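## Task

Carry the mug from the desk to the coffee table and leave it standing upright there, free of the gripper. It must not drop more than a few centimetres or take a hard knock. Nothing that stands on the floor may end up toppled, and the robot itself must not fall or finish leaning. A result that holds only because the robot is still touching or supporting it does not count.

## Robot and tools

ROBOT. TidyBot++: a base on four driven casters (0.54 m long, 0.50 m wide, 0.38 m tall) carrying a single seven-joint arm with a two-finger gripper. The shoulder is 0.12 m ahead of the base centre and 0.68 m off the floor. Segment lengths: upper arm 0.42 m, forearm 0.31 m, hand 0.31 m (wrist to hand point). At the start the arm is folded with the hand down; the hand then reaches up to 0.08 m beyond the base front and the elbow up to 1.15 m high. Cameras: base_camera (fixed on the base, 644x364) and wrist_camera (fisheye on the hand, 644x476, looking where the hand points). A loose object may occasionally get a brief random shove.

FRAMES. Base frame: origin on the floor below the base centre, x forward, y left, z up. hand_pose uses this frame and marks the point between the finger pads; its z axis runs along the fingers and its y axis is the direction they open and close. The odometry frame is the base frame as it was when the scene began. base_odometry counts wheel turns, so slipping shows up as travel, and it drifts a few cm and several degrees over roughly thirty moves. Heading is positive to the left, -3.142 to 3.142. base_tilt is in degrees, positive when leaning forward or right; tilt and heading each carry a fixed bias up to about 1 degree.

execute_actions. Arguments: actions, a list holding one action or none (none just reports state and images); cameras, a list of base_camera, wrist_camera or all (omitted/null/all gives both, [] gives none). An action may contain base, joints, speeds. Its motions begin together and may finish at different times.
- base: exactly one key, a relative offset from where the base last reported itself: translate_m (metres, forward +, -2 to 2), strafe_m (metres, left +, -2 to 2) or rotate_rad (radians, counter-clockwise from above +, -6.3 to 6.3). No turning happens during translate or strafe.
- joints: one dictionary for the one arm, absolute targets by name, radians. joint_1_rad any angle (whole arm about vertical; positive is clockwise from above, opposite to rotate_rad). joint_2_rad -2.249 to 2.249 (shoulder). joint_3_rad any angle (upper-arm twist; from 3.14, positive swings a forward-bent forearm rightward). joint_4_rad -2.579 to 2.579 (elbow). joint_5_rad any angle (forearm twist; positive swings a forward-bent hand rightward). joint_6_rad -2.099 to 2.099 (wrist). joint_7_rad any angle (hand roll; hand down, positive is counter-clockwise from above; at 1.57 fingers open toward the robot's left and right). Tolerances for done: ±0.039 for joints 1-4, ±0.056 for 5-7. gripper_pos 0 (open) to 1 (closed), ±0.03; finger gap is roughly 85 x (1 - gripper_pos) mm. Unbounded joints go the short way, so turn them in steps below half a revolution. Joints left out of an action may keep pushing toward earlier targets.
- speeds: optional caps for this action only: translate_m and strafe_m 0.05 to 0.5 m/s, rotate_rad 0.1 to 1.57 rad/s (the maximum is the default). A base move needing over 8.667 s is refused; no action runs past 15 s. Any unknown key or out-of-range number refuses the whole call and nothing moves. If a result reports a stop, later motion calls in that same reply are skipped.

PLANAR ARM. With joint_1_rad = 0, joint_3_rad = 3.14, joint_5_rad = 0 the arm stays in the x-z plane. Tilt from vertical (forward +): upper arm = joint_2_rad; forearm = joint_2_rad - joint_4_rad; hand = that minus joint_6_rad. Hand point offset from shoulder: forward = sum of length x sin(tilt), up = sum of length x cos(tilt). A downward hand reaches at most about 0.94 m above the floor, only near the base. Joints move at up to 1.39 rad/s (1.22 for joints 5-7).

OTHER TOOLS. wait: seconds, 0 to 10; nothing new is commanded and it returns the same report. zoom_image: camera (base_camera or wrist_camera) and region [x0, y0, x1, y1] in pixels of that camera's latest full image, top-left origin, no larger than 504 by 504. finished_scene: scene, the integer number of the scene being closed; irreversible, and its result states success and gives the next task.

RESULT LINES. base_status and joint_status describe how the last accepted action ended: done (for the base, only that wheels turned as commanded, even with slip or a blocked base); off_target (stopped away from target, possibly still pushing); contact_stop or time_out (target dropped, holding where stopped; base contact_stop means something pushed it after reaching its goal); not_followed with a joint command not followed line and a cause: (a self-collision check withheld arm targets, the gripper still acts; the targets may be retried later); limit_stop_at_motor_heat (heat stop, resend the target). on_its_own lists uncommanded motion. motor_effort gives percent of maximum per motor, peak in brackets, with fixed bias and noise. Warnings: ARM HIT (arm struck base or itself), MOTOR HOT (from 60 °C), OVER-TEMPERATURE FAULT (75 °C, arm sinks). The pictures line names the images in order. Calibration: each camera has intrinsics K, distortion D and T_world_to_cam mapping base frame to camera; they can be slightly off, wrist_camera more so.

CAUTIONS. Joint friction leaves errors of a cm or two; correct by sending last command + (wanted - read). A held load makes the arm sag; never command a joint to its read angle while holding something. Closed fingertips sit about 20 mm past the hand point, so watch the floor. Torque faults (joints 1-4 above 104.5 N m, 5-7 above 51.3 N m) freeze the arm for 10 s. Never drive while the arm is snagged, especially above about 0.8 m, and avoid sideways pulls on a raised hand: the robot can tip. Set objects down gently and open the gripper so they stand alone; avoid drops, hard hits and knocking over floor items. The robot holds its last command between replies, and holding a load heats motors.

Each tool is called by a JSON object that holds its "fn" and its "kwargs", one argument or row to a line.

## Session

{"fn": "execute_actions", "kwargs": {
  "actions": []
}}

Scene clock: 0.00 s.
base_odometry: x=+0.000 y=+0.000 heading=+0.000 (m, m, rad; odometry frame)
base_tilt: forward=-0.2 right=-0.4 (deg)
base_status: not commanded
joint_positions: joint_1_rad=-0.015 joint_2_rad=-0.361 joint_3_rad=+3.098 joint_4_rad=-2.552 joint_5_rad=+0.029 joint_6_rad=-0.922 joint_7_rad=+1.609 gripper_pos=+0.000
joint_status: not commanded
motor_effort: joint_1_rad=+0 joint_2_rad=-2 joint_3_rad=+1 joint_4_rad=+17 joint_5_rad=+0 joint_6_rad=+2 joint_7_rad=+1 (%)
hand_pose: x=+0.2349 y=-0.0009 z=+0.5815 quat_wxyz=(+0.019, +0.998, +0.056, +0.014) (m; base frame)
pictures: base_camera, wrist_camera
Images, in order (width x height): base_camera 644x364, wrist_camera 644x476.

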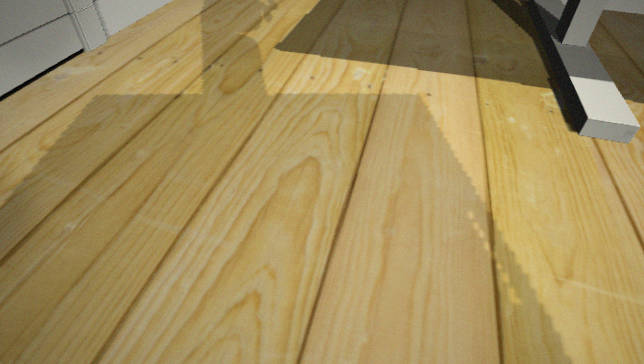

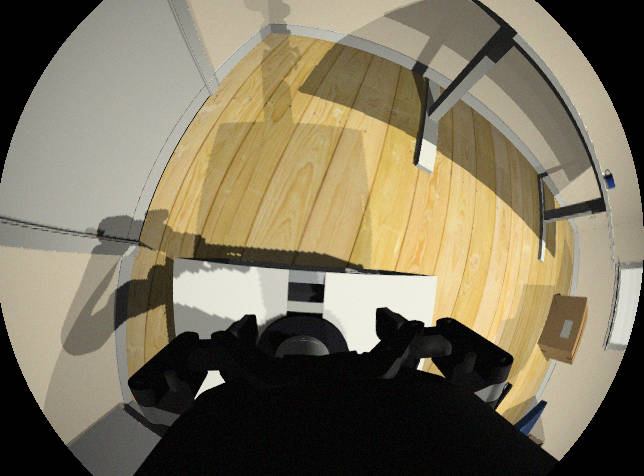

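{"fn": "execute_actions", "kwargs": {
  "actions": [
    {"joints":{"joint_1_rad":1.4,"joint_4_rad":-1.9,"joint_6_rad":-0.5}}
  ],
  "cameras": ["wrist_camera"]
}}

Scene clock: 5.60 s.
base_odometry: x=+0.000 y=+0.000 heading=+0.000 (m, m, rad; odometry frame)
base_tilt: forward=-0.1 right=-0.4 (deg)
base_status: not commanded
joint_positions: joint_1_rad=+1.385 joint_2_rad=-0.361 joint_3_rad=+3.098 joint_4_rad=-1.912 joint_5_rad=+0.029 joint_6_rad=-0.538 joint_7_rad=+1.609 gripper_pos=+0.000
joint_status: all done
motor_effort: joint_1_rad=+0(0) joint_2_rad=-8(8) joint_3_rad=+1(2) joint_4_rad=+22(22) joint_5_rad=+0(0) joint_6_rad=+8(8) joint_7_rad=+1(1) (%)
hand_pose: x=+0.2173 y=-0.4245 z=+0.9270 quat_wxyz=(+0.335, +0.693, -0.517, +0.374) (m; base frame)
pictures: wrist_camera
camera_calibration (this result's frames):
wrist_camera: T_world_to_cam=[[-0.979681, -0.18958, 0.0654566, 0.0725421], [-0.147831, 0.462009, -0.874468, 1.09761], [0.13554, -0.866376, -0.480647, 0.1804], [0, 0, 0, 1]] pos_world=[0.208878, -0.337059, 1.04179]
Images, in order (width x height): wrist_camera 644x476.

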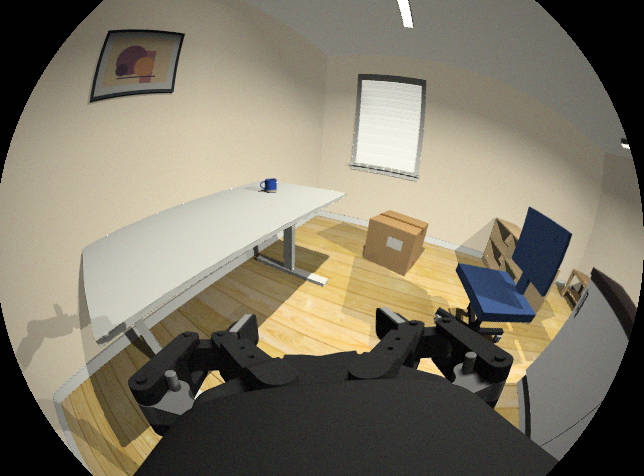

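{"fn": "execute_actions", "kwargs": {
  "actions": [
    {"base":{"rotate_rad":-0.34},"joints":{"joint_1_rad":0.5}}
  ],
  "cameras": []
}}

{"fn": "execute_actions", "kwargs": {
  "actions": [
    {"base":{"translate_m":0.2}}
  ],
  "cameras": []
}}

{"fn": "execute_actions", "kwargs": {
  "actions": [
    {"base":{"strafe_m":-0.9},"joints":{"joint_1_rad":0.2,"joint_6_rad":-0.8}}
  ]
}}

Scene clock: 16.70 s.
base_odometry: x=+0.000 y=+0.000 heading=-0.339 (m, m, rad; odometry frame)
base_tilt: forward=-0.2 right=-0.4 (deg)
base_status: done
joint_positions: joint_1_rad=+0.515 joint_2_rad=-0.361 joint_3_rad=+3.098 joint_4_rad=-1.912 joint_5_rad=+0.029 joint_6_rad=-0.538 joint_7_rad=+1.609 gripper_pos=+0.000
joint_status: all done
motor_effort: joint_1_rad=+0(1) joint_2_rad=-8(10) joint_3_rad=+1(3) joint_4_rad=+22(22) joint_5_rad=+0(0) joint_6_rad=+8(9) joint_7_rad=+1(1) (%)
hand_pose: x=+0.5069 y=-0.1985 z=+0.9270 quat_wxyz=(+0.146, +0.847, -0.176, +0.481) (m; base frame)
pictures: none
No camera images: the call's "cameras" was empty. Leave "cameras" out to get every camera's image.

Scene clock: 18.33 s.
base_odometry: x=+0.189 y=-0.067 heading=-0.340 (m, m, rad; odometry frame)
base_tilt: forward=-0.2 right=-0.4 (deg)
base_status: done
joint_positions: joint_1_rad=+0.515 joint_2_rad=-0.360 joint_3_rad=+3.098 joint_4_rad=-1.911 joint_5_rad=+0.029 joint_6_rad=-0.536 joint_7_rad=+1.609 gripper_pos=+0.000
joint_status: not commanded
motor_effort: joint_1_rad=+0(1) joint_2_rad=-8(13) joint_3_rad=+1(2) joint_4_rad=+22(22) joint_5_rad=+0(0) joint_6_rad=+8(9) joint_7_rad=+1(1) (%)
hand_pose: x=+0.5074 y=-0.1987 z=+0.9278 quat_wxyz=(+0.146, +0.846, -0.176, +0.481) (m; base frame)
pictures: none
No camera images: the call's "cameras" was empty. Leave "cameras" out to get every camera's image.

Scene clock: 21.50 s.
base_odometry: x=-0.111 y=-0.916 heading=-0.340 (m, m, rad; odometry frame)
base_tilt: forward=-0.2 right=-0.4 (deg)
base_status: done
joint_positions: joint_1_rad=+0.214 joint_2_rad=-0.360 joint_3_rad=+3.098 joint_4_rad=-1.909 joint_5_rad=+0.029 joint_6_rad=-0.763 joint_7_rad=+1.609 gripper_pos=+0.000
joint_status: all done
motor_effort: joint_1_rad=+0(1) joint_2_rad=-8(9) joint_3_rad=+1(3) joint_4_rad=+21(22) joint_5_rad=+0(1) joint_6_rad=+7(9) joint_7_rad=+1(1) (%)
hand_pose: x=+0.5080 y=-0.0700 z=+0.8720 quat_wxyz=(+0.063, +0.914, -0.053, +0.398) (m; base frame)
pictures: base_camera, wrist_camera
camera_calibration (this result's frames):
wrist_camera: T_world_to_cam=[[-0.201061, -0.976886, 0.0725854, -0.0287659], [-0.660647, 0.0805161, -0.746366, 1.05081], [0.72327, -0.198019, -0.661565, 0.327645], [0, 0, 0, 1]] pos_world=[0.451451, -0.0478279, 1.00313]
Images, in order (width x height): base_camera 644x364, wrist_camera 644x476.

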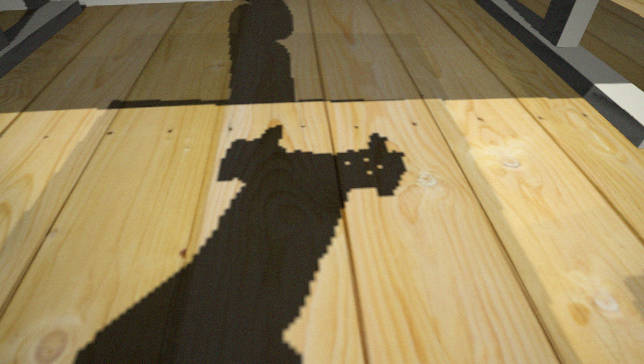

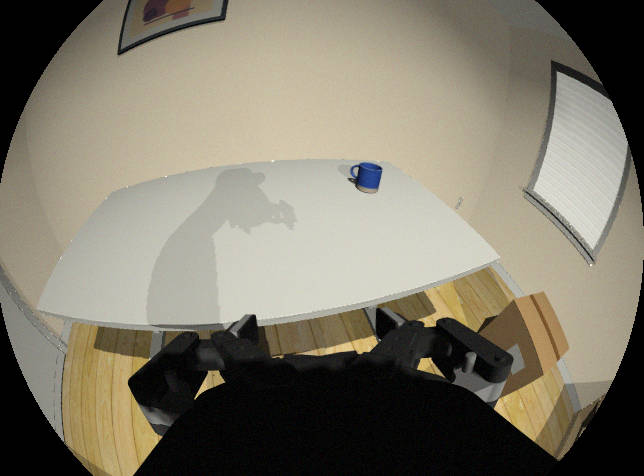

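{"fn": "execute_actions", "kwargs": {
  "actions": [
    {"base":{"strafe_m":-0.39},"joints":{"joint_1_rad":0.0,"joint_2_rad":0.1,"joint_3_rad":3.16,"joint_4_rad":-1.3,"joint_5_rad":0,"joint_6_rad":-1.0,"joint_7_rad":1.55}}
  ],
  "cameras": []
}}

{"fn": "execute_actions", "kwargs": {
  "actions": [
    {"base":{"translate_m":0.22}}
  ]
}}

Scene clock: 29.47 s.
base_odometry: x=-0.241 y=-1.284 heading=-0.339 (m, m, rad; odometry frame)
base_tilt: forward=-0.2 right=-0.4 (deg)
base_status: done
joint_positions: joint_1_rad=+0.017 joint_2_rad=+0.081 joint_3_rad=+3.141 joint_4_rad=-1.314 joint_5_rad=+0.026 joint_6_rad=-0.960 joint_7_rad=+1.572 gripper_pos=+0.000
joint_status: all done
motor_effort: joint_1_rad=+0(4) joint_2_rad=-24(26) joint_3_rad=+0(4) joint_4_rad=+21(21) joint_5_rad=+0(1) joint_6_rad=+7(8) joint_7_rad=+1(1) (%)
hand_pose: x=+0.6829 y=-0.0146 z=+0.9365 quat_wxyz=(+0.016, +0.924, -0.004, +0.383) (m; base frame)
pictures: none
No camera images: the call's "cameras" was empty. Leave "cameras" out to get every camera's image.

Scene clock: 31.10 s.
base_odometry: x=-0.033 y=-1.357 heading=-0.340 (m, m, rad; odometry frame)
base_tilt: forward=-0.2 right=-0.4 (deg)
base_status: done
joint_positions: joint_1_rad=+0.017 joint_2_rad=+0.092 joint_3_rad=+3.141 joint_4_rad=-1.311 joint_5_rad=+0.025 joint_6_rad=-0.964 joint_7_rad=+1.572 gripper_pos=+0.000
joint_status: not commanded
motor_effort: joint_1_rad=+0(0) joint_2_rad=-23(28) joint_3_rad=+0(1) joint_4_rad=+20(22) joint_5_rad=+0(0) joint_6_rad=+7(7) joint_7_rad=+1(1) (%)
hand_pose: x=+0.6853 y=-0.0144 z=+0.9307 quat_wxyz=(+0.016, +0.926, -0.004, +0.377) (m; base frame)
pictures: base_camera, wrist_camera
camera_calibration (this result's frames):
wrist_camera: T_world_to_cam=[[-0.0746728, -0.996799, 0.0285674, 0.0110144], [-0.703695, 0.0323745, -0.709764, 1.202], [0.706567, -0.0731028, -0.70386, 0.30187], [0, 0, 0, 1]] pos_world=[0.633372, -0.00586739, 1.06529]
Images, in order (width x height): base_camera 644x364, wrist_camera 644x476.

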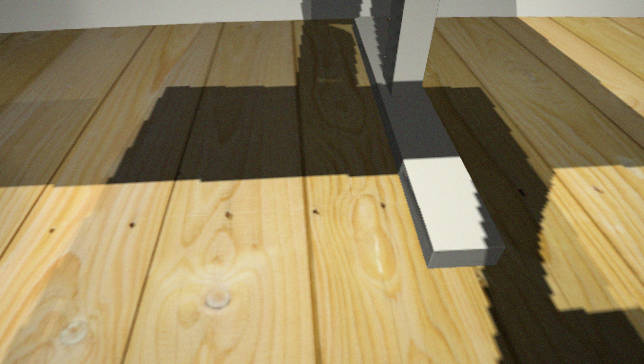

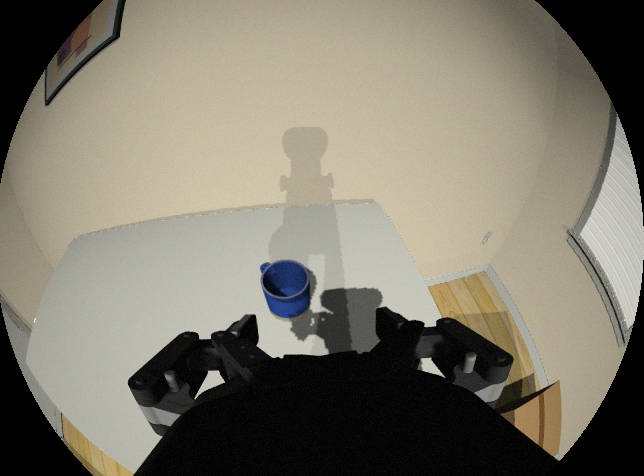

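{"fn": "execute_actions", "kwargs": {
  "actions": [
    {"base":{"translate_m":0.12},"joints":{"joint_2_rad":0.37,"joint_4_rad":-0.97,"joint_6_rad":-1.39}}
  ]
}}

Scene clock: 35.83 s.
base_odometry: x=+0.080 y=-1.397 heading=-0.340 (m, m, rad; odometry frame)
base_tilt: forward=-0.1 right=-0.3 (deg)
base_status: done
joint_positions: joint_1_rad=+0.017 joint_2_rad=+0.369 joint_3_rad=+3.141 joint_4_rad=-0.984 joint_5_rad=+0.025 joint_6_rad=-1.352 joint_7_rad=+1.572 gripper_pos=+0.000
joint_status: all done
motor_effort: joint_1_rad=+0(1) joint_2_rad=-33(38) joint_3_rad=+0(1) joint_4_rad=+19(21) joint_5_rad=+0(0) joint_6_rad=+4(8) joint_7_rad=+1(1) (%)
hand_pose: x=+0.7089 y=-0.0160 z=+0.8598 quat_wxyz=(+0.014, +0.976, -0.007, +0.216) (m; base frame)
pictures: base_camera, wrist_camera
camera_calibration (this result's frames):
wrist_camera: T_world_to_cam=[[-0.0715398, -0.996377, 0.0459829, -0.00398036], [-0.899074, 0.0444535, -0.435534, 1.07132], [0.431912, -0.0725, -0.898997, 0.597654], [0, 0, 0, 1]] pos_world=[0.704777, -0.00825994, 1.00407]
Images, in order (width x height): base_camera 644x364, wrist_camera 644x476.

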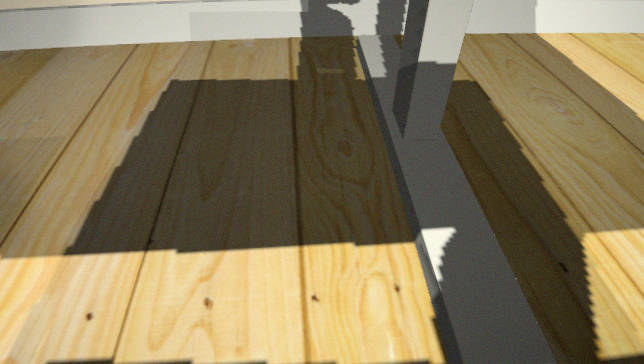

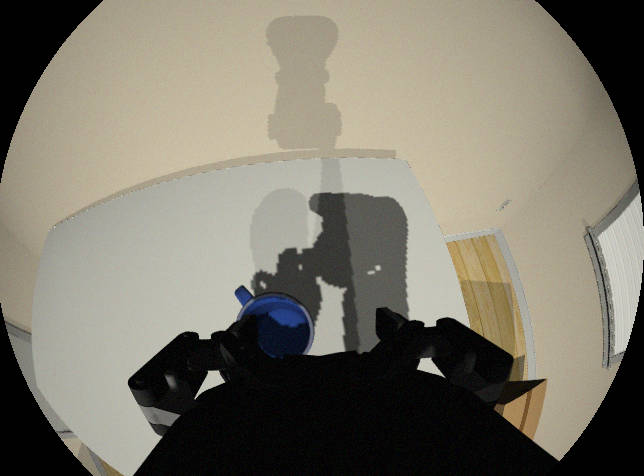

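{"fn": "execute_actions", "kwargs": {
  "actions": [
    {"joints":{"joint_4_rad":-1.295,"joint_6_rad":-1.01,"gripper_pos":0.3}}
  ],
  "cameras": ["wrist_camera"]
}}

{"fn": "execute_actions", "kwargs": {
  "actions": [
    {"joints":{"gripper_pos":1}}
  ],
  "cameras": ["wrist_camera"]
}}

Scene clock: 41.50 s.
base_odometry: x=+0.080 y=-1.397 heading=-0.340 (m, m, rad; odometry frame)
base_tilt: forward=-0.1 right=-0.4 (deg)
base_status: not commanded
joint_positions: joint_1_rad=+0.016 joint_2_rad=+0.369 joint_3_rad=+3.141 joint_4_rad=-1.283 joint_5_rad=+0.025 joint_6_rad=-1.047 joint_7_rad=+1.572 gripper_pos=+0.300
joint_status: all done
motor_effort: joint_1_rad=+0(1) joint_2_rad=-34(35) joint_3_rad=+0(1) joint_4_rad=+19(21) joint_5_rad=+0(1) joint_6_rad=+4(5) joint_7_rad=+1(1) (%)
hand_pose: x=+0.7172 y=-0.0151 z=+0.7673 quat_wxyz=(+0.014, +0.976, -0.004, +0.219) (m; base frame)
pictures: wrist_camera
camera_calibration (this result's frames):
wrist_camera: T_world_to_cam=[[-0.0642143, -0.996873, 0.0460612, -0.00357304], [-0.896575, 0.0373624, -0.441313, 1.0409], [0.438212, -0.0696359, -0.89617, 0.504337], [0, 0, 0, 1]] pos_world=[0.712013, -0.00733259, 0.911502]
Images, in order (width x height): wrist_camera 644x476.

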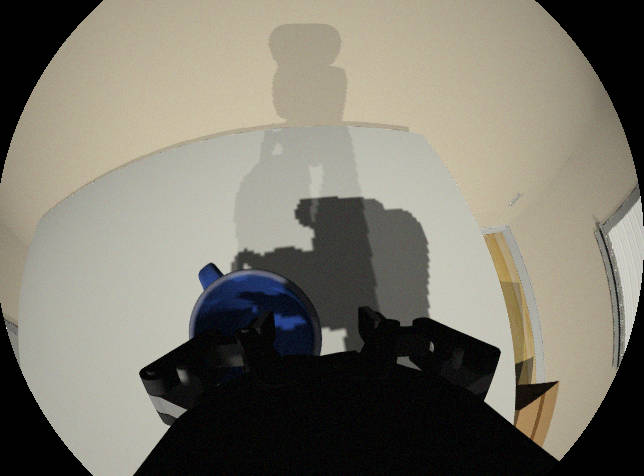

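Scene clock: 42.87 s.
base_odometry: x=+0.080 y=-1.397 heading=-0.340 (m, m, rad; odometry frame)
base_tilt: forward=-0.2 right=-0.4 (deg)
base_status: not commanded
joint_positions: joint_1_rad=+0.015 joint_2_rad=+0.354 joint_3_rad=+3.143 joint_4_rad=-1.285 joint_5_rad=+0.019 joint_6_rad=-1.043 joint_7_rad=+1.571 gripper_pos=+0.944
joint_status: gripper_pos off_target (ended at +0.944, target +1.000)
motor_effort: joint_1_rad=+0(3) joint_2_rad=-31(36) joint_3_rad=+0(2) joint_4_rad=+19(22) joint_5_rad=+0(2) joint_6_rad=+5(7) joint_7_rad=+1(1) (%)
hand_pose: x=+0.7163 y=-0.0135 z=+0.7758 quat_wxyz=(+0.011, +0.974, -0.005, +0.227) (m; base frame)
pictures: wrist_camera
camera_calibration (this result's frames):
wrist_camera: T_world_to_cam=[[-0.0660342, -0.997025, 0.0397502, 0.00377727], [-0.888998, 0.0406953, -0.456099, 1.04988], [0.453125, -0.065456, -0.889041, 0.496292], [0, 0, 0, 1]] pos_world=[0.70871, -0.00647389, 0.919924]
Images, in order (width x height): wrist_camera 644x476.

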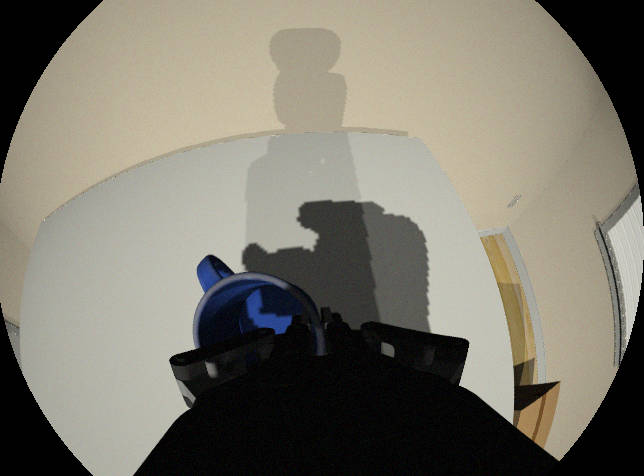

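{"fn": "execute_actions", "kwargs": {
  "actions": [
    {"joints":{"joint_2_rad":0.0}}
  ],
  "cameras": []
}}

{"fn": "execute_actions", "kwargs": {
  "actions": [
    {"joints":{"joint_1_rad":-2.9,"joint_2_rad":-0.3,"joint_4_rad":-1.6,"joint_6_rad":-0.8}}
  ],
  "cameras": ["wrist_camera"]
}}

Scene clock: 46.87 s.
base_odometry: x=+0.080 y=-1.397 heading=-0.340 (m, m, rad; odometry frame)
base_tilt: forward=-0.1 right=-0.4 (deg)
base_status: not commanded
joint_positions: joint_1_rad=+0.014 joint_2_rad=+0.013 joint_3_rad=+3.143 joint_4_rad=-1.307 joint_5_rad=+0.019 joint_6_rad=-1.043 joint_7_rad=+1.571 gripper_pos=+0.944
joint_status: all done
motor_effort: joint_1_rad=+0(1) joint_2_rad=-24(40) joint_3_rad=+0(0) joint_4_rad=+23(24) joint_5_rad=+0(1) joint_6_rad=+9(9) joint_7_rad=+1(1) (%)
hand_pose: x=+0.6475 y=-0.0124 z=+0.9589 quat_wxyz=(+0.013, +0.925, -0.006, +0.379) (m; base frame)
pictures: none
No camera images: the call's "cameras" was empty. Leave "cameras" out to get every camera's image.

Scene clock: 50.63 s.
base_odometry: x=+0.080 y=-1.397 heading=-0.340 (m, m, rad; odometry frame)
base_tilt: forward=-0.2 right=-0.4 (deg)
base_status: not commanded
joint_positions: joint_1_rad=-2.886 joint_2_rad=-0.257 joint_3_rad=+3.144 joint_4_rad=-1.600 joint_5_rad=+0.019 joint_6_rad=-0.855 joint_7_rad=+1.571 gripper_pos=+0.944
joint_status: joint_2_rad off_target (ended at -0.257, target -0.300); the others done
motor_effort: joint_1_rad=+0(1) joint_2_rad=-14(26) joint_3_rad=+1(2) joint_4_rad=+24(24) joint_5_rad=+0(1) joint_6_rad=+10(10) joint_7_rad=+1(0) (%)
hand_pose: x=-0.3165 y=+0.1188 z=+0.9771 quat_wxyz=(-0.450, +0.113, +0.884, +0.068) (m; base frame)
pictures: wrist_camera
camera_calibration (this result's frames):
wrist_camera: T_world_to_cam=[[0.312363, 0.949888, 0.0119301, -0.0248446], [0.549082, -0.170284, -0.818237, 1.05223], [-0.775202, 0.262138, -0.574757, 0.417129], [0, 0, 0, 1]] pos_world=[-0.246643, 0.0934334, 1.10102]
Images, in order (width x height): wrist_camera 644x476.

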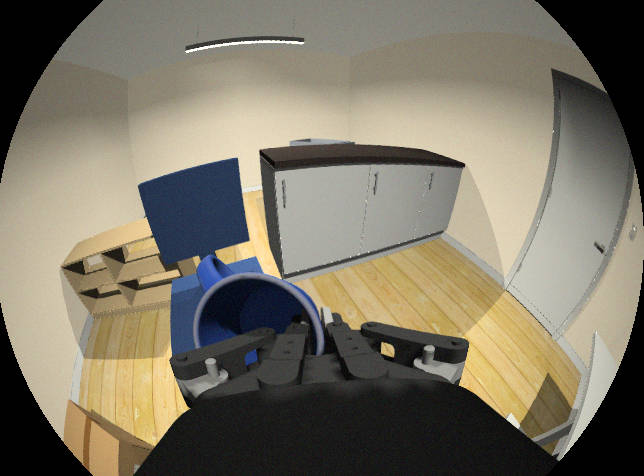

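{"fn": "execute_actions", "kwargs": {
  "actions": [
    {"base":{"strafe_m":0.65},"joints":{"joint_1_rad":1.9,"joint_6_rad":-1.1}}
  ],
  "cameras": []
}}

{"fn": "execute_actions", "kwargs": {
  "actions": [
    {"base":{"translate_m":-0.8},"joints":{"joint_1_rad":1.3}}
  ],
  "cameras": ["wrist_camera"]
}}

Scene clock: 59.87 s.
base_odometry: x=+0.297 y=-0.784 heading=-0.341 (m, m, rad; odometry frame)
base_tilt: forward=-0.2 right=-0.4 (deg)
base_status: done
joint_positions: joint_1_rad=-4.368 joint_2_rad=-0.269 joint_3_rad=+3.145 joint_4_rad=-1.602 joint_5_rad=+0.019 joint_6_rad=-1.074 joint_7_rad=+1.571 gripper_pos=+0.944
joint_status: all done
motor_effort: joint_1_rad=+0(1) joint_2_rad=-14(15) joint_3_rad=+1(2) joint_4_rad=+23(24) joint_5_rad=+0(1) joint_6_rad=+9(10) joint_7_rad=+1(1) (%)
hand_pose: x=-0.0218 y=-0.3771 z=+0.9304 quat_wxyz=(-0.299, -0.537, +0.763, -0.199) (m; base frame)
pictures: none
No camera images: the call's "cameras" was empty. Leave "cameras" out to get every camera's image.

Scene clock: 62.80 s.
base_odometry: x=-0.457 y=-0.517 heading=-0.341 (m, m, rad; odometry frame)
base_tilt: forward=-0.2 right=-0.3 (deg)
base_status: done
joint_positions: joint_1_rad=-4.969 joint_2_rad=-0.269 joint_3_rad=+3.147 joint_4_rad=-1.602 joint_5_rad=+0.019 joint_6_rad=-1.075 joint_7_rad=+1.571 gripper_pos=+0.944
joint_status: all done
motor_effort: joint_1_rad=+0(2) joint_2_rad=-12(13) joint_3_rad=+0(3) joint_4_rad=+23(24) joint_5_rad=-1(1) joint_6_rad=+8(9) joint_7_rad=+1(1) (%)
hand_pose: x=+0.2148 y=-0.3907 z=+0.9301 quat_wxyz=(-0.227, -0.738, +0.571, -0.278) (m; base frame)
pictures: wrist_camera
camera_calibration (this result's frames):
wrist_camera: T_world_to_cam=[[-0.981431, -0.19051, 0.0223525, 0.116362], [-0.154619, 0.716755, -0.679967, 1.00438], [0.113519, -0.670796, -0.732902, 0.52726], [0, 0, 0, 1]] pos_world=[0.209644, -0.344044, 1.06677]
Images, in order (width x height): wrist_camera 644x476.

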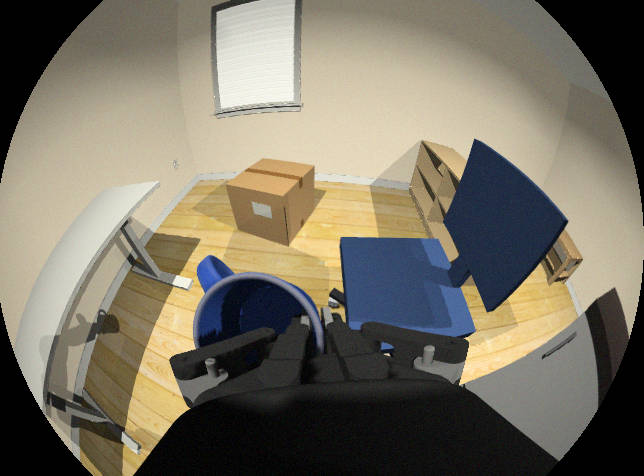

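{"fn": "execute_actions", "kwargs": {
  "actions": [
    {"base":{"strafe_m":-1.0},"joints":{"joint_1_rad":0.7},"speeds":{"strafe_m":0.15}}
  ],
  "cameras": ["wrist_camera"]
}}

{"fn": "execute_actions", "kwargs": {
  "actions": [
    {"base":{"strafe_m":0.2},"joints":{"joint_1_rad":-2.0}}
  ],
  "cameras": []
}}

{"fn": "execute_actions", "kwargs": {
  "actions": [
    {"joints":{"joint_1_rad":-3.14}}
  ],
  "cameras": ["wrist_camera"]
}}

Scene clock: 75.47 s.
base_odometry: x=-0.792 y=-1.459 heading=-0.341 (m, m, rad; odometry frame)
base_tilt: forward=-0.1 right=-0.4 (deg)
base_status: done
joint_positions: joint_1_rad=-5.569 joint_2_rad=-0.274 joint_3_rad=+3.148 joint_4_rad=-1.603 joint_5_rad=+0.018 joint_6_rad=-1.077 joint_7_rad=+1.571 gripper_pos=+0.944
joint_status: all done
motor_effort: joint_1_rad=+0(1) joint_2_rad=-11(16) joint_3_rad=+1(4) joint_4_rad=+23(23) joint_5_rad=+0(2) joint_6_rad=+9(9) joint_7_rad=+1(1) (%)
hand_pose: x=+0.4173 y=-0.2671 z=+0.9314 quat_wxyz=(-0.134, -0.874, +0.328, -0.334) (m; base frame)
pictures: wrist_camera
camera_calibration (this result's frames):
wrist_camera: T_world_to_cam=[[-0.702601, -0.711275, 0.0209548, 0.0844593], [-0.530403, 0.503849, -0.681769, 1.04967], [0.474367, -0.490126, -0.731267, 0.484228], [0, 0, 0, 1]] pos_world=[0.386385, -0.231466, 1.06796]
Images, in order (width x height): wrist_camera 644x476.

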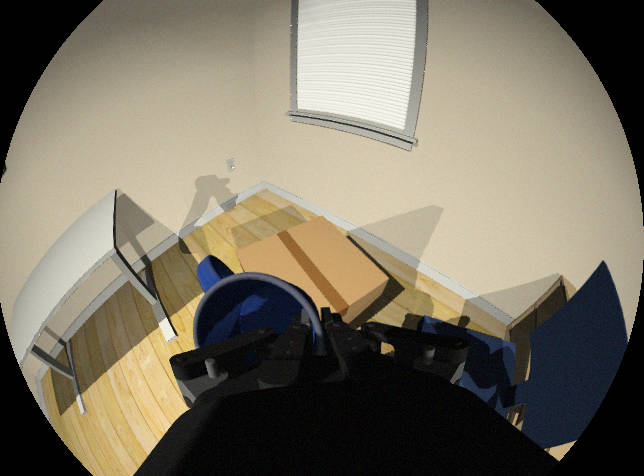

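Scene clock: 79.07 s.
base_odometry: x=-0.725 y=-1.270 heading=-0.341 (m, m, rad; odometry frame)
base_tilt: forward=-0.2 right=-0.4 (deg)
base_status: done
joint_positions: joint_1_rad=-8.269 joint_2_rad=-0.276 joint_3_rad=+3.150 joint_4_rad=-1.604 joint_5_rad=+0.018 joint_6_rad=-1.079 joint_7_rad=+1.571 gripper_pos=+0.944
joint_status: all done
motor_effort: joint_1_rad=+0(1) joint_2_rad=-12(15) joint_3_rad=+1(1) joint_4_rad=+23(23) joint_5_rad=+0(1) joint_6_rad=+8(9) joint_7_rad=+1(0) (%)
hand_pose: x=-0.0352 y=+0.3684 z=+0.9313 quat_wxyz=(+0.296, -0.512, -0.780, -0.204) (m; base frame)
pictures: none
No camera images: the call's "cameras" was empty. Leave "cameras" out to get every camera's image.

Scene clock: 81.50 s.
base_odometry: x=-0.725 y=-1.270 heading=-0.341 (m, m, rad; odometry frame)
base_tilt: forward=-0.1 right=-0.4 (deg)
base_status: not commanded
joint_positions: joint_1_rad=-9.409 joint_2_rad=-0.276 joint_3_rad=+3.150 joint_4_rad=-1.604 joint_5_rad=+0.018 joint_6_rad=-1.079 joint_7_rad=+1.571 gripper_pos=+0.944
joint_status: all done
motor_effort: joint_1_rad=+0(0) joint_2_rad=-12(13) joint_3_rad=+1(2) joint_4_rad=+22(23) joint_5_rad=+0(1) joint_6_rad=+9(9) joint_7_rad=+1(1) (%)
hand_pose: x=-0.2801 y=+0.0137 z=+0.9313 quat_wxyz=(+0.359, -0.010, -0.933, -0.012) (m; base frame)
pictures: wrist_camera
camera_calibration (this result's frames):
wrist_camera: T_world_to_cam=[[0.0830323, 0.99634, 0.0202847, -0.00852341], [0.730647, -0.0470227, -0.681134, 0.898409], [-0.677688, 0.0713771, -0.731877, 0.62282], [0, 0, 0, 1]] pos_world=[-0.233634, 0.00628276, 1.06794]
Images, in order (width x height): wrist_camera 644x476.

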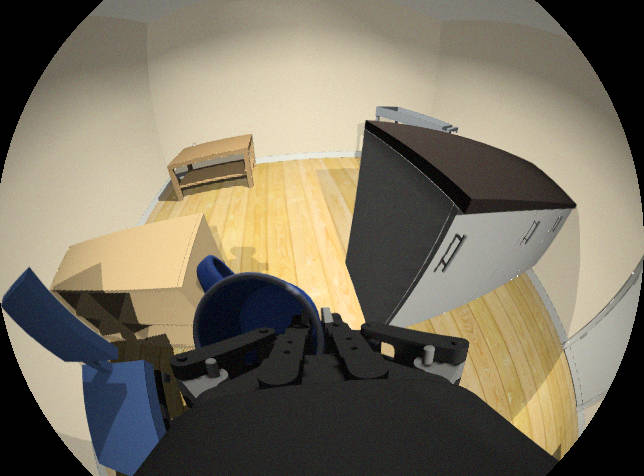

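{"fn": "execute_actions", "kwargs": {
  "actions": [
    {"base":{"rotate_rad":3.28},"joints":{"joint_1_rad":-0.05},"speeds":{"rotate_rad":1.2}}
  ]
}}

Scene clock: 89.83 s.
base_odometry: x=-0.725 y=-1.270 heading=+2.938 (m, m, rad; odometry frame)
base_tilt: forward=-0.2 right=-0.4 (deg)
base_status: done
joint_positions: joint_1_rad=-6.349 joint_2_rad=-0.276 joint_3_rad=+3.150 joint_4_rad=-1.604 joint_5_rad=+0.018 joint_6_rad=-1.079 joint_7_rad=+1.571 gripper_pos=+0.944
joint_status: all done
motor_effort: joint_1_rad=+0(1) joint_2_rad=-12(14) joint_3_rad=+1(2) joint_4_rad=+24(24) joint_5_rad=-1(1) joint_6_rad=+8(9) joint_7_rad=+0(1) (%)
hand_pose: x=+0.5179 y=+0.0192 z=+0.9313 quat_wxyz=(+0.003, -0.933, -0.028, -0.359) (m; base frame)
pictures: base_camera, wrist_camera
camera_calibration (this result's frames):
wrist_camera: T_world_to_cam=[[-0.00063423, -0.999794, 0.0202883, 0.00142894], [-0.732079, -0.0133566, -0.681088, 1.07242], [0.681219, -0.0152846, -0.73192, 0.461155], [0, 0, 0, 1]] pos_world=[0.470948, 0.022801, 1.06791]
Images, in order (width x height): base_camera 644x364, wrist_camera 644x476.

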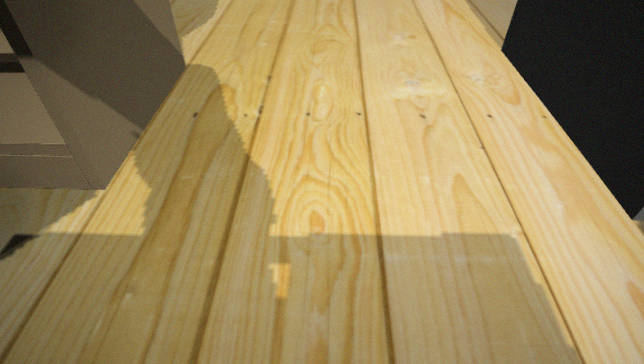

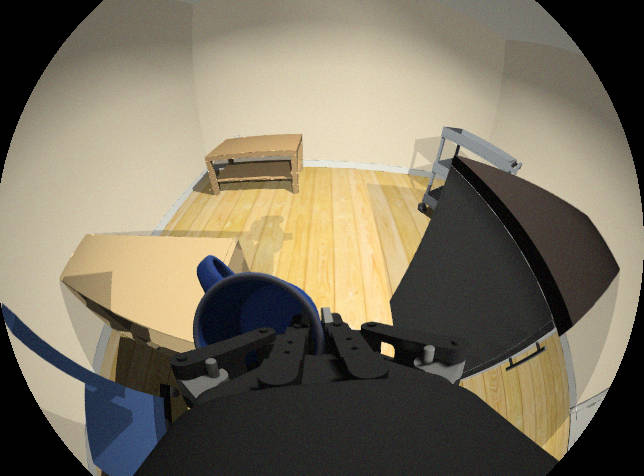

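{"fn": "execute_actions", "kwargs": {
  "actions": [
    {"base":{"strafe_m":-0.05}}
  ],
  "cameras": []
}}

{"fn": "execute_actions", "kwargs": {
  "actions": [
    {"base":{"translate_m":1.55}}
  ],
  "cameras": []
}}

{"fn": "execute_actions", "kwargs": {
  "actions": [
    {"base":{"strafe_m":0.5},"joints":{"joint_1_rad":0.02}}
  ]
}}

Scene clock: 93.67 s.
base_odometry: x=-0.715 y=-1.221 heading=+2.939 (m, m, rad; odometry frame)
base_tilt: forward=-0.2 right=-0.4 (deg)
base_status: done
joint_positions: joint_1_rad=-6.347 joint_2_rad=-0.276 joint_3_rad=+3.150 joint_4_rad=-1.604 joint_5_rad=+0.018 joint_6_rad=-1.079 joint_7_rad=+1.571 gripper_pos=+0.944
joint_status: not commanded
motor_effort: joint_1_rad=+0(1) joint_2_rad=-12(13) joint_3_rad=+0(3) joint_4_rad=+23(23) joint_5_rad=+0(1) joint_6_rad=+8(9) joint_7_rad=+1(0) (%)
hand_pose: x=+0.5180 y=+0.0179 z=+0.9313 quat_wxyz=(+0.002, -0.933, -0.027, -0.359) (m; base frame)
pictures: none
No camera images: the call's "cameras" was empty. Leave "cameras" out to get every camera's image.

Scene clock: 98.13 s.
base_odometry: x=-2.233 y=-0.908 heading=+2.938 (m, m, rad; odometry frame)
base_tilt: forward=-0.2 right=-0.4 (deg)
base_status: done
joint_positions: joint_1_rad=-6.347 joint_2_rad=-0.278 joint_3_rad=+3.150 joint_4_rad=-1.604 joint_5_rad=+0.018 joint_6_rad=-1.080 joint_7_rad=+1.571 gripper_pos=+0.944
joint_status: not commanded
motor_effort: joint_1_rad=+0(0) joint_2_rad=-13(16) joint_3_rad=+1(2) joint_4_rad=+22(24) joint_5_rad=+0(1) joint_6_rad=+8(9) joint_7_rad=+1(1) (%)
hand_pose: x=+0.5172 y=+0.0179 z=+0.9316 quat_wxyz=(+0.002, -0.933, -0.026, -0.359) (m; base frame)
pictures: none
No camera images: the call's "cameras" was empty. Leave "cameras" out to get every camera's image.

Scene clock: 100.50 s.
base_odometry: x=-2.334 y=-1.398 heading=+2.938 (m, m, rad; odometry frame)
base_tilt: forward=-0.1 right=-0.4 (deg)
base_status: done
joint_positions: joint_1_rad=-6.271 joint_2_rad=-0.278 joint_3_rad=+3.152 joint_4_rad=-1.604 joint_5_rad=+0.018 joint_6_rad=-1.080 joint_7_rad=+1.571 gripper_pos=+0.944
joint_status: all done
motor_effort: joint_1_rad=+0(2) joint_2_rad=-12(13) joint_3_rad=+1(4) joint_4_rad=+22(23) joint_5_rad=+0(1) joint_6_rad=+9(8) joint_7_rad=+1(1) (%)
hand_pose: x=+0.5174 y=-0.0129 z=+0.9316 quat_wxyz=(-0.011, -0.933, +0.009, -0.359) (m; base frame)
pictures: base_camera, wrist_camera
camera_calibration (this result's frames):
wrist_camera: T_world_to_cam=[[-0.0807048, -0.99655, 0.0193592, 0.0116761], [-0.730625, 0.0459353, -0.681233, 1.07197], [0.677993, -0.069123, -0.731811, 0.462092], [0, 0, 0, 1]] pos_world=[0.470856, -0.0056643, 1.0682]
Images, in order (width x height): base_camera 644x364, wrist_camera 644x476.

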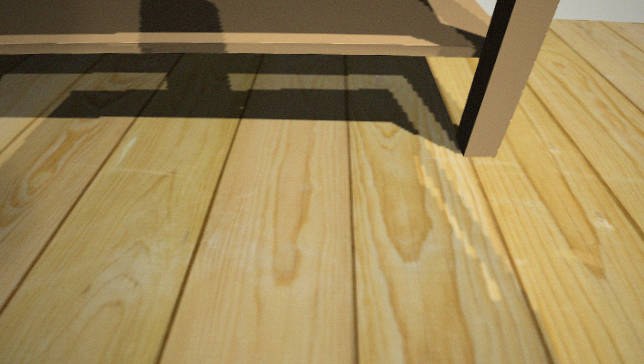

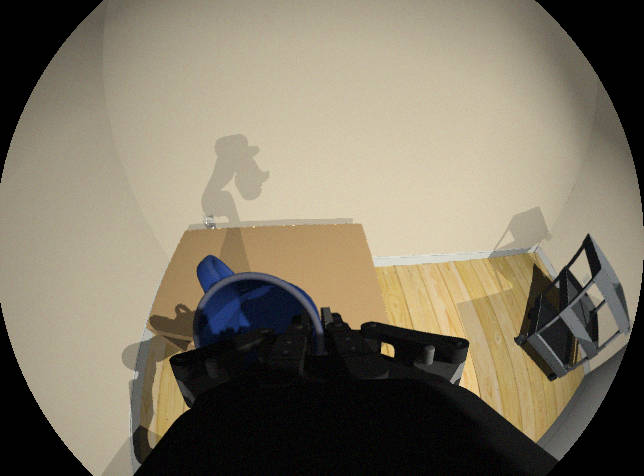

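{"fn": "execute_actions", "kwargs": {
  "actions": [
    {"base":{"translate_m":0.25},"joints":{"joint_2_rad":0.41,"joint_4_rad":-1.93,"joint_6_rad":-0.30}}
  ],
  "cameras": ["wrist_camera"]
}}

Scene clock: 106.87 s.
base_odometry: x=-2.579 y=-1.347 heading=+2.938 (m, m, rad; odometry frame)
base_tilt: forward=-0.2 right=-0.4 (deg)
base_status: done
joint_positions: joint_1_rad=-6.271 joint_2_rad=+0.407 joint_3_rad=+3.152 joint_4_rad=-1.928 joint_5_rad=+0.018 joint_6_rad=-0.346 joint_7_rad=+1.571 gripper_pos=+0.944
joint_status: all done
motor_effort: joint_1_rad=+0(1) joint_2_rad=-34(37) joint_3_rad=+0(0) joint_4_rad=+17(23) joint_5_rad=+0(1) joint_6_rad=+5(9) joint_7_rad=+1(1) (%)
hand_pose: x=+0.6510 y=-0.0123 z=+0.5719 quat_wxyz=(-0.009, -0.974, +0.002, -0.228) (m; base frame)
pictures: wrist_camera
camera_calibration (this result's frames):
wrist_camera: T_world_to_cam=[[-0.0604737, -0.997498, 0.0366109, 0.00691904], [-0.888363, 0.0370605, -0.457645, 0.899213], [0.455143, -0.0601992, -0.888381, 0.343077], [0, 0, 0, 1]] pos_world=[0.643097, -0.00577061, 0.71605]
Images, in order (width x height): wrist_camera 644x476.

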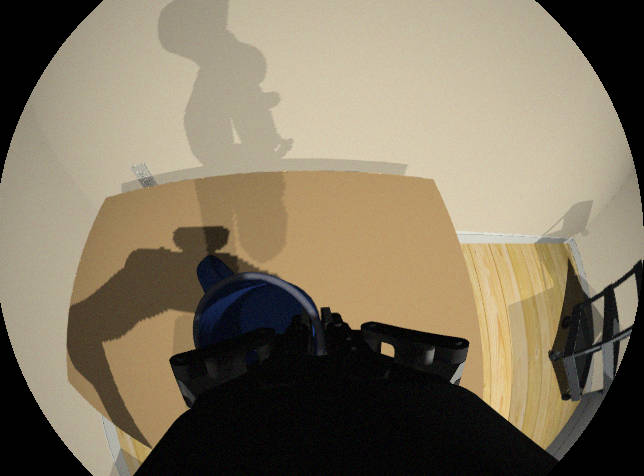

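{"fn": "execute_actions", "kwargs": {
  "actions": [
    {"joints":{"joint_2_rad":0.49,"joint_6_rad":-0.22}}
  ],
  "cameras": []
}}

{"fn": "execute_actions", "kwargs": {
  "actions": [
    {"joints":{"joint_2_rad":0.54,"joint_6_rad":-0.17}}
  ],
  "cameras": []
}}

{"fn": "execute_actions", "kwargs": {
  "actions": [
    {"joints":{"joint_2_rad":0.59,"joint_6_rad":-0.12}}
  ],
  "cameras": ["wrist_camera"]
}}

Scene clock: 110.60 s.
base_odometry: x=-2.579 y=-1.347 heading=+2.938 (m, m, rad; odometry frame)
base_tilt: forward=-0.2 right=-0.3 (deg)
base_status: not commanded
joint_positions: joint_1_rad=-6.271 joint_2_rad=+0.489 joint_3_rad=+3.152 joint_4_rad=-1.929 joint_5_rad=+0.018 joint_6_rad=-0.266 joint_7_rad=+1.571 gripper_pos=+0.944
joint_status: all done
motor_effort: joint_1_rad=+0(0) joint_2_rad=-35(37) joint_3_rad=+0(0) joint_4_rad=+16(16) joint_5_rad=+0(0) joint_6_rad=+6(7) joint_7_rad=+1(1) (%)
hand_pose: x=+0.6621 y=-0.0122 z=+0.5381 quat_wxyz=(-0.009, -0.974, +0.002, -0.227) (m; base frame)
pictures: none
No camera images: the call's "cameras" was empty. Leave "cameras" out to get every camera's image.

Scene clock: 111.43 s.
base_odometry: x=-2.579 y=-1.347 heading=+2.938 (m, m, rad; odometry frame)
base_tilt: forward=-0.1 right=-0.4 (deg)
base_status: not commanded
joint_positions: joint_1_rad=-6.271 joint_2_rad=+0.536 joint_3_rad=+3.152 joint_4_rad=-1.930 joint_5_rad=+0.018 joint_6_rad=-0.215 joint_7_rad=+1.571 gripper_pos=+0.944
joint_status: all done
motor_effort: joint_1_rad=+0(0) joint_2_rad=-36(38) joint_3_rad=+0(0) joint_4_rad=+16(16) joint_5_rad=+0(0) joint_6_rad=+6(6) joint_7_rad=+1(0) (%)
hand_pose: x=+0.6689 y=-0.0121 z=+0.5196 quat_wxyz=(-0.009, -0.974, +0.001, -0.228) (m; base frame)
pictures: none
No camera images: the call's "cameras" was empty. Leave "cameras" out to get every camera's image.

Scene clock: 112.20 s.
base_odometry: x=-2.579 y=-1.347 heading=+2.938 (m, m, rad; odometry frame)
base_tilt: forward=-0.2 right=-0.4 (deg)
base_status: not commanded
joint_positions: joint_1_rad=-6.271 joint_2_rad=+0.572 joint_3_rad=+3.152 joint_4_rad=-1.930 joint_5_rad=+0.018 joint_6_rad=-0.160 joint_7_rad=+1.571 gripper_pos=+0.944
joint_status: all done
motor_effort: joint_1_rad=-1(3) joint_2_rad=-32(37) joint_3_rad=-1(2) joint_4_rad=+14(15) joint_5_rad=+0(0) joint_6_rad=+6(6) joint_7_rad=+1(1) (%)
hand_pose: x=+0.6782 y=-0.0122 z=+0.5073 quat_wxyz=(-0.009, -0.971, +0.001, -0.238) (m; base frame)
pictures: wrist_camera
camera_calibration (this result's frames):
wrist_camera: T_world_to_cam=[[-0.0585866, -0.99767, 0.0349541, 0.0105666], [-0.879513, 0.0350206, -0.474584, 0.896371], [0.472254, -0.0585469, -0.879516, 0.257255], [0, 0, 0, 1]] pos_world=[0.6675, -0.00578803, 0.651294]
Images, in order (width x height): wrist_camera 644x476.

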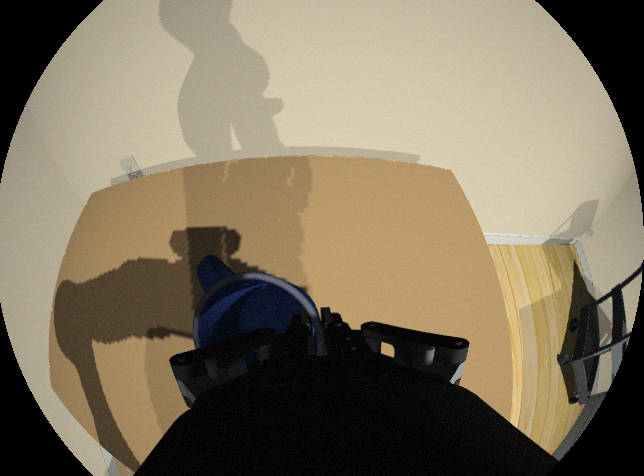

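Contact. Release and lift.

{"fn": "execute_actions", "kwargs": {
  "actions": [
    {"joints":{"gripper_pos":0.5}}
  ],
  "cameras": []
}}

{"fn": "execute_actions", "kwargs": {
  "actions": [
    {"joints":{"joint_2_rad":0.25,"joint_6_rad":-0.5}}
  ],
  "cameras": ["wrist_camera"]
}}

{"fn": "finished_scene", "kwargs": {
  "scene": 1
}}

Scene clock: 115.40 s.
base_odometry: x=-2.579 y=-1.347 heading=+2.938 (m, m, rad; odometry frame)
base_tilt: forward=-0.2 right=-0.4 (deg)
base_status: not commanded
joint_positions: joint_1_rad=-6.271 joint_2_rad=+0.572 joint_3_rad=+3.152 joint_4_rad=-1.929 joint_5_rad=+0.018 joint_6_rad=-0.155 joint_7_rad=+1.571 gripper_pos=+0.500
joint_status: all done
motor_effort: joint_1_rad=-1(1) joint_2_rad=-34(35) joint_3_rad=-1(0) joint_4_rad=+13(13) joint_5_rad=+0(0) joint_6_rad=+5(6) joint_7_rad=+1(1) (%)
hand_pose: x=+0.6798 y=-0.0122 z=+0.5082 quat_wxyz=(-0.009, -0.971, +0.001, -0.240) (m; base frame)
pictures: none
No camera images: the call's "cameras" was empty. Leave "cameras" out to get every camera's image.

Scene clock: 116.87 s.
base_odometry: x=-2.579 y=-1.347 heading=+2.938 (m, m, rad; odometry frame)
base_tilt: forward=-0.1 right=-0.4 (deg)
base_status: not commanded
joint_positions: joint_1_rad=-6.271 joint_2_rad=+0.264 joint_3_rad=+3.152 joint_4_rad=-1.929 joint_5_rad=+0.018 joint_6_rad=-0.462 joint_7_rad=+1.571 gripper_pos=+0.500
joint_status: all done
motor_effort: joint_1_rad=+0(1) joint_2_rad=-27(36) joint_3_rad=+0(1) joint_4_rad=+17(17) joint_5_rad=+0(0) joint_6_rad=+5(6) joint_7_rad=+1(1) (%)
hand_pose: x=+0.6295 y=-0.0126 z=+0.6294 quat_wxyz=(-0.010, -0.971, +0.004, -0.241) (m; base frame)
pictures: wrist_camera
camera_calibration (this result's frames):
wrist_camera: T_world_to_cam=[[-0.0638479, -0.99733, 0.0354556, 0.00608896], [-0.876362, 0.0390371, -0.480068, 0.91309], [0.477402, -0.0617233, -0.876515, 0.382409], [0, 0, 0, 1]] pos_world=[0.618024, -0.00596811, 0.773317]
Images, in order (width x height): wrist_camera 644x476.

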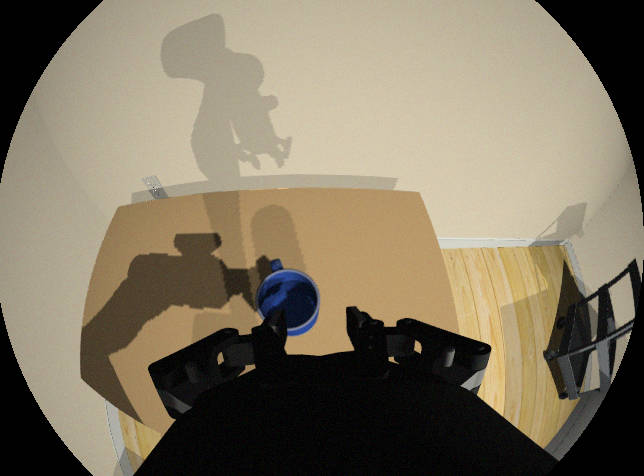

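The scene is finished: the task was done.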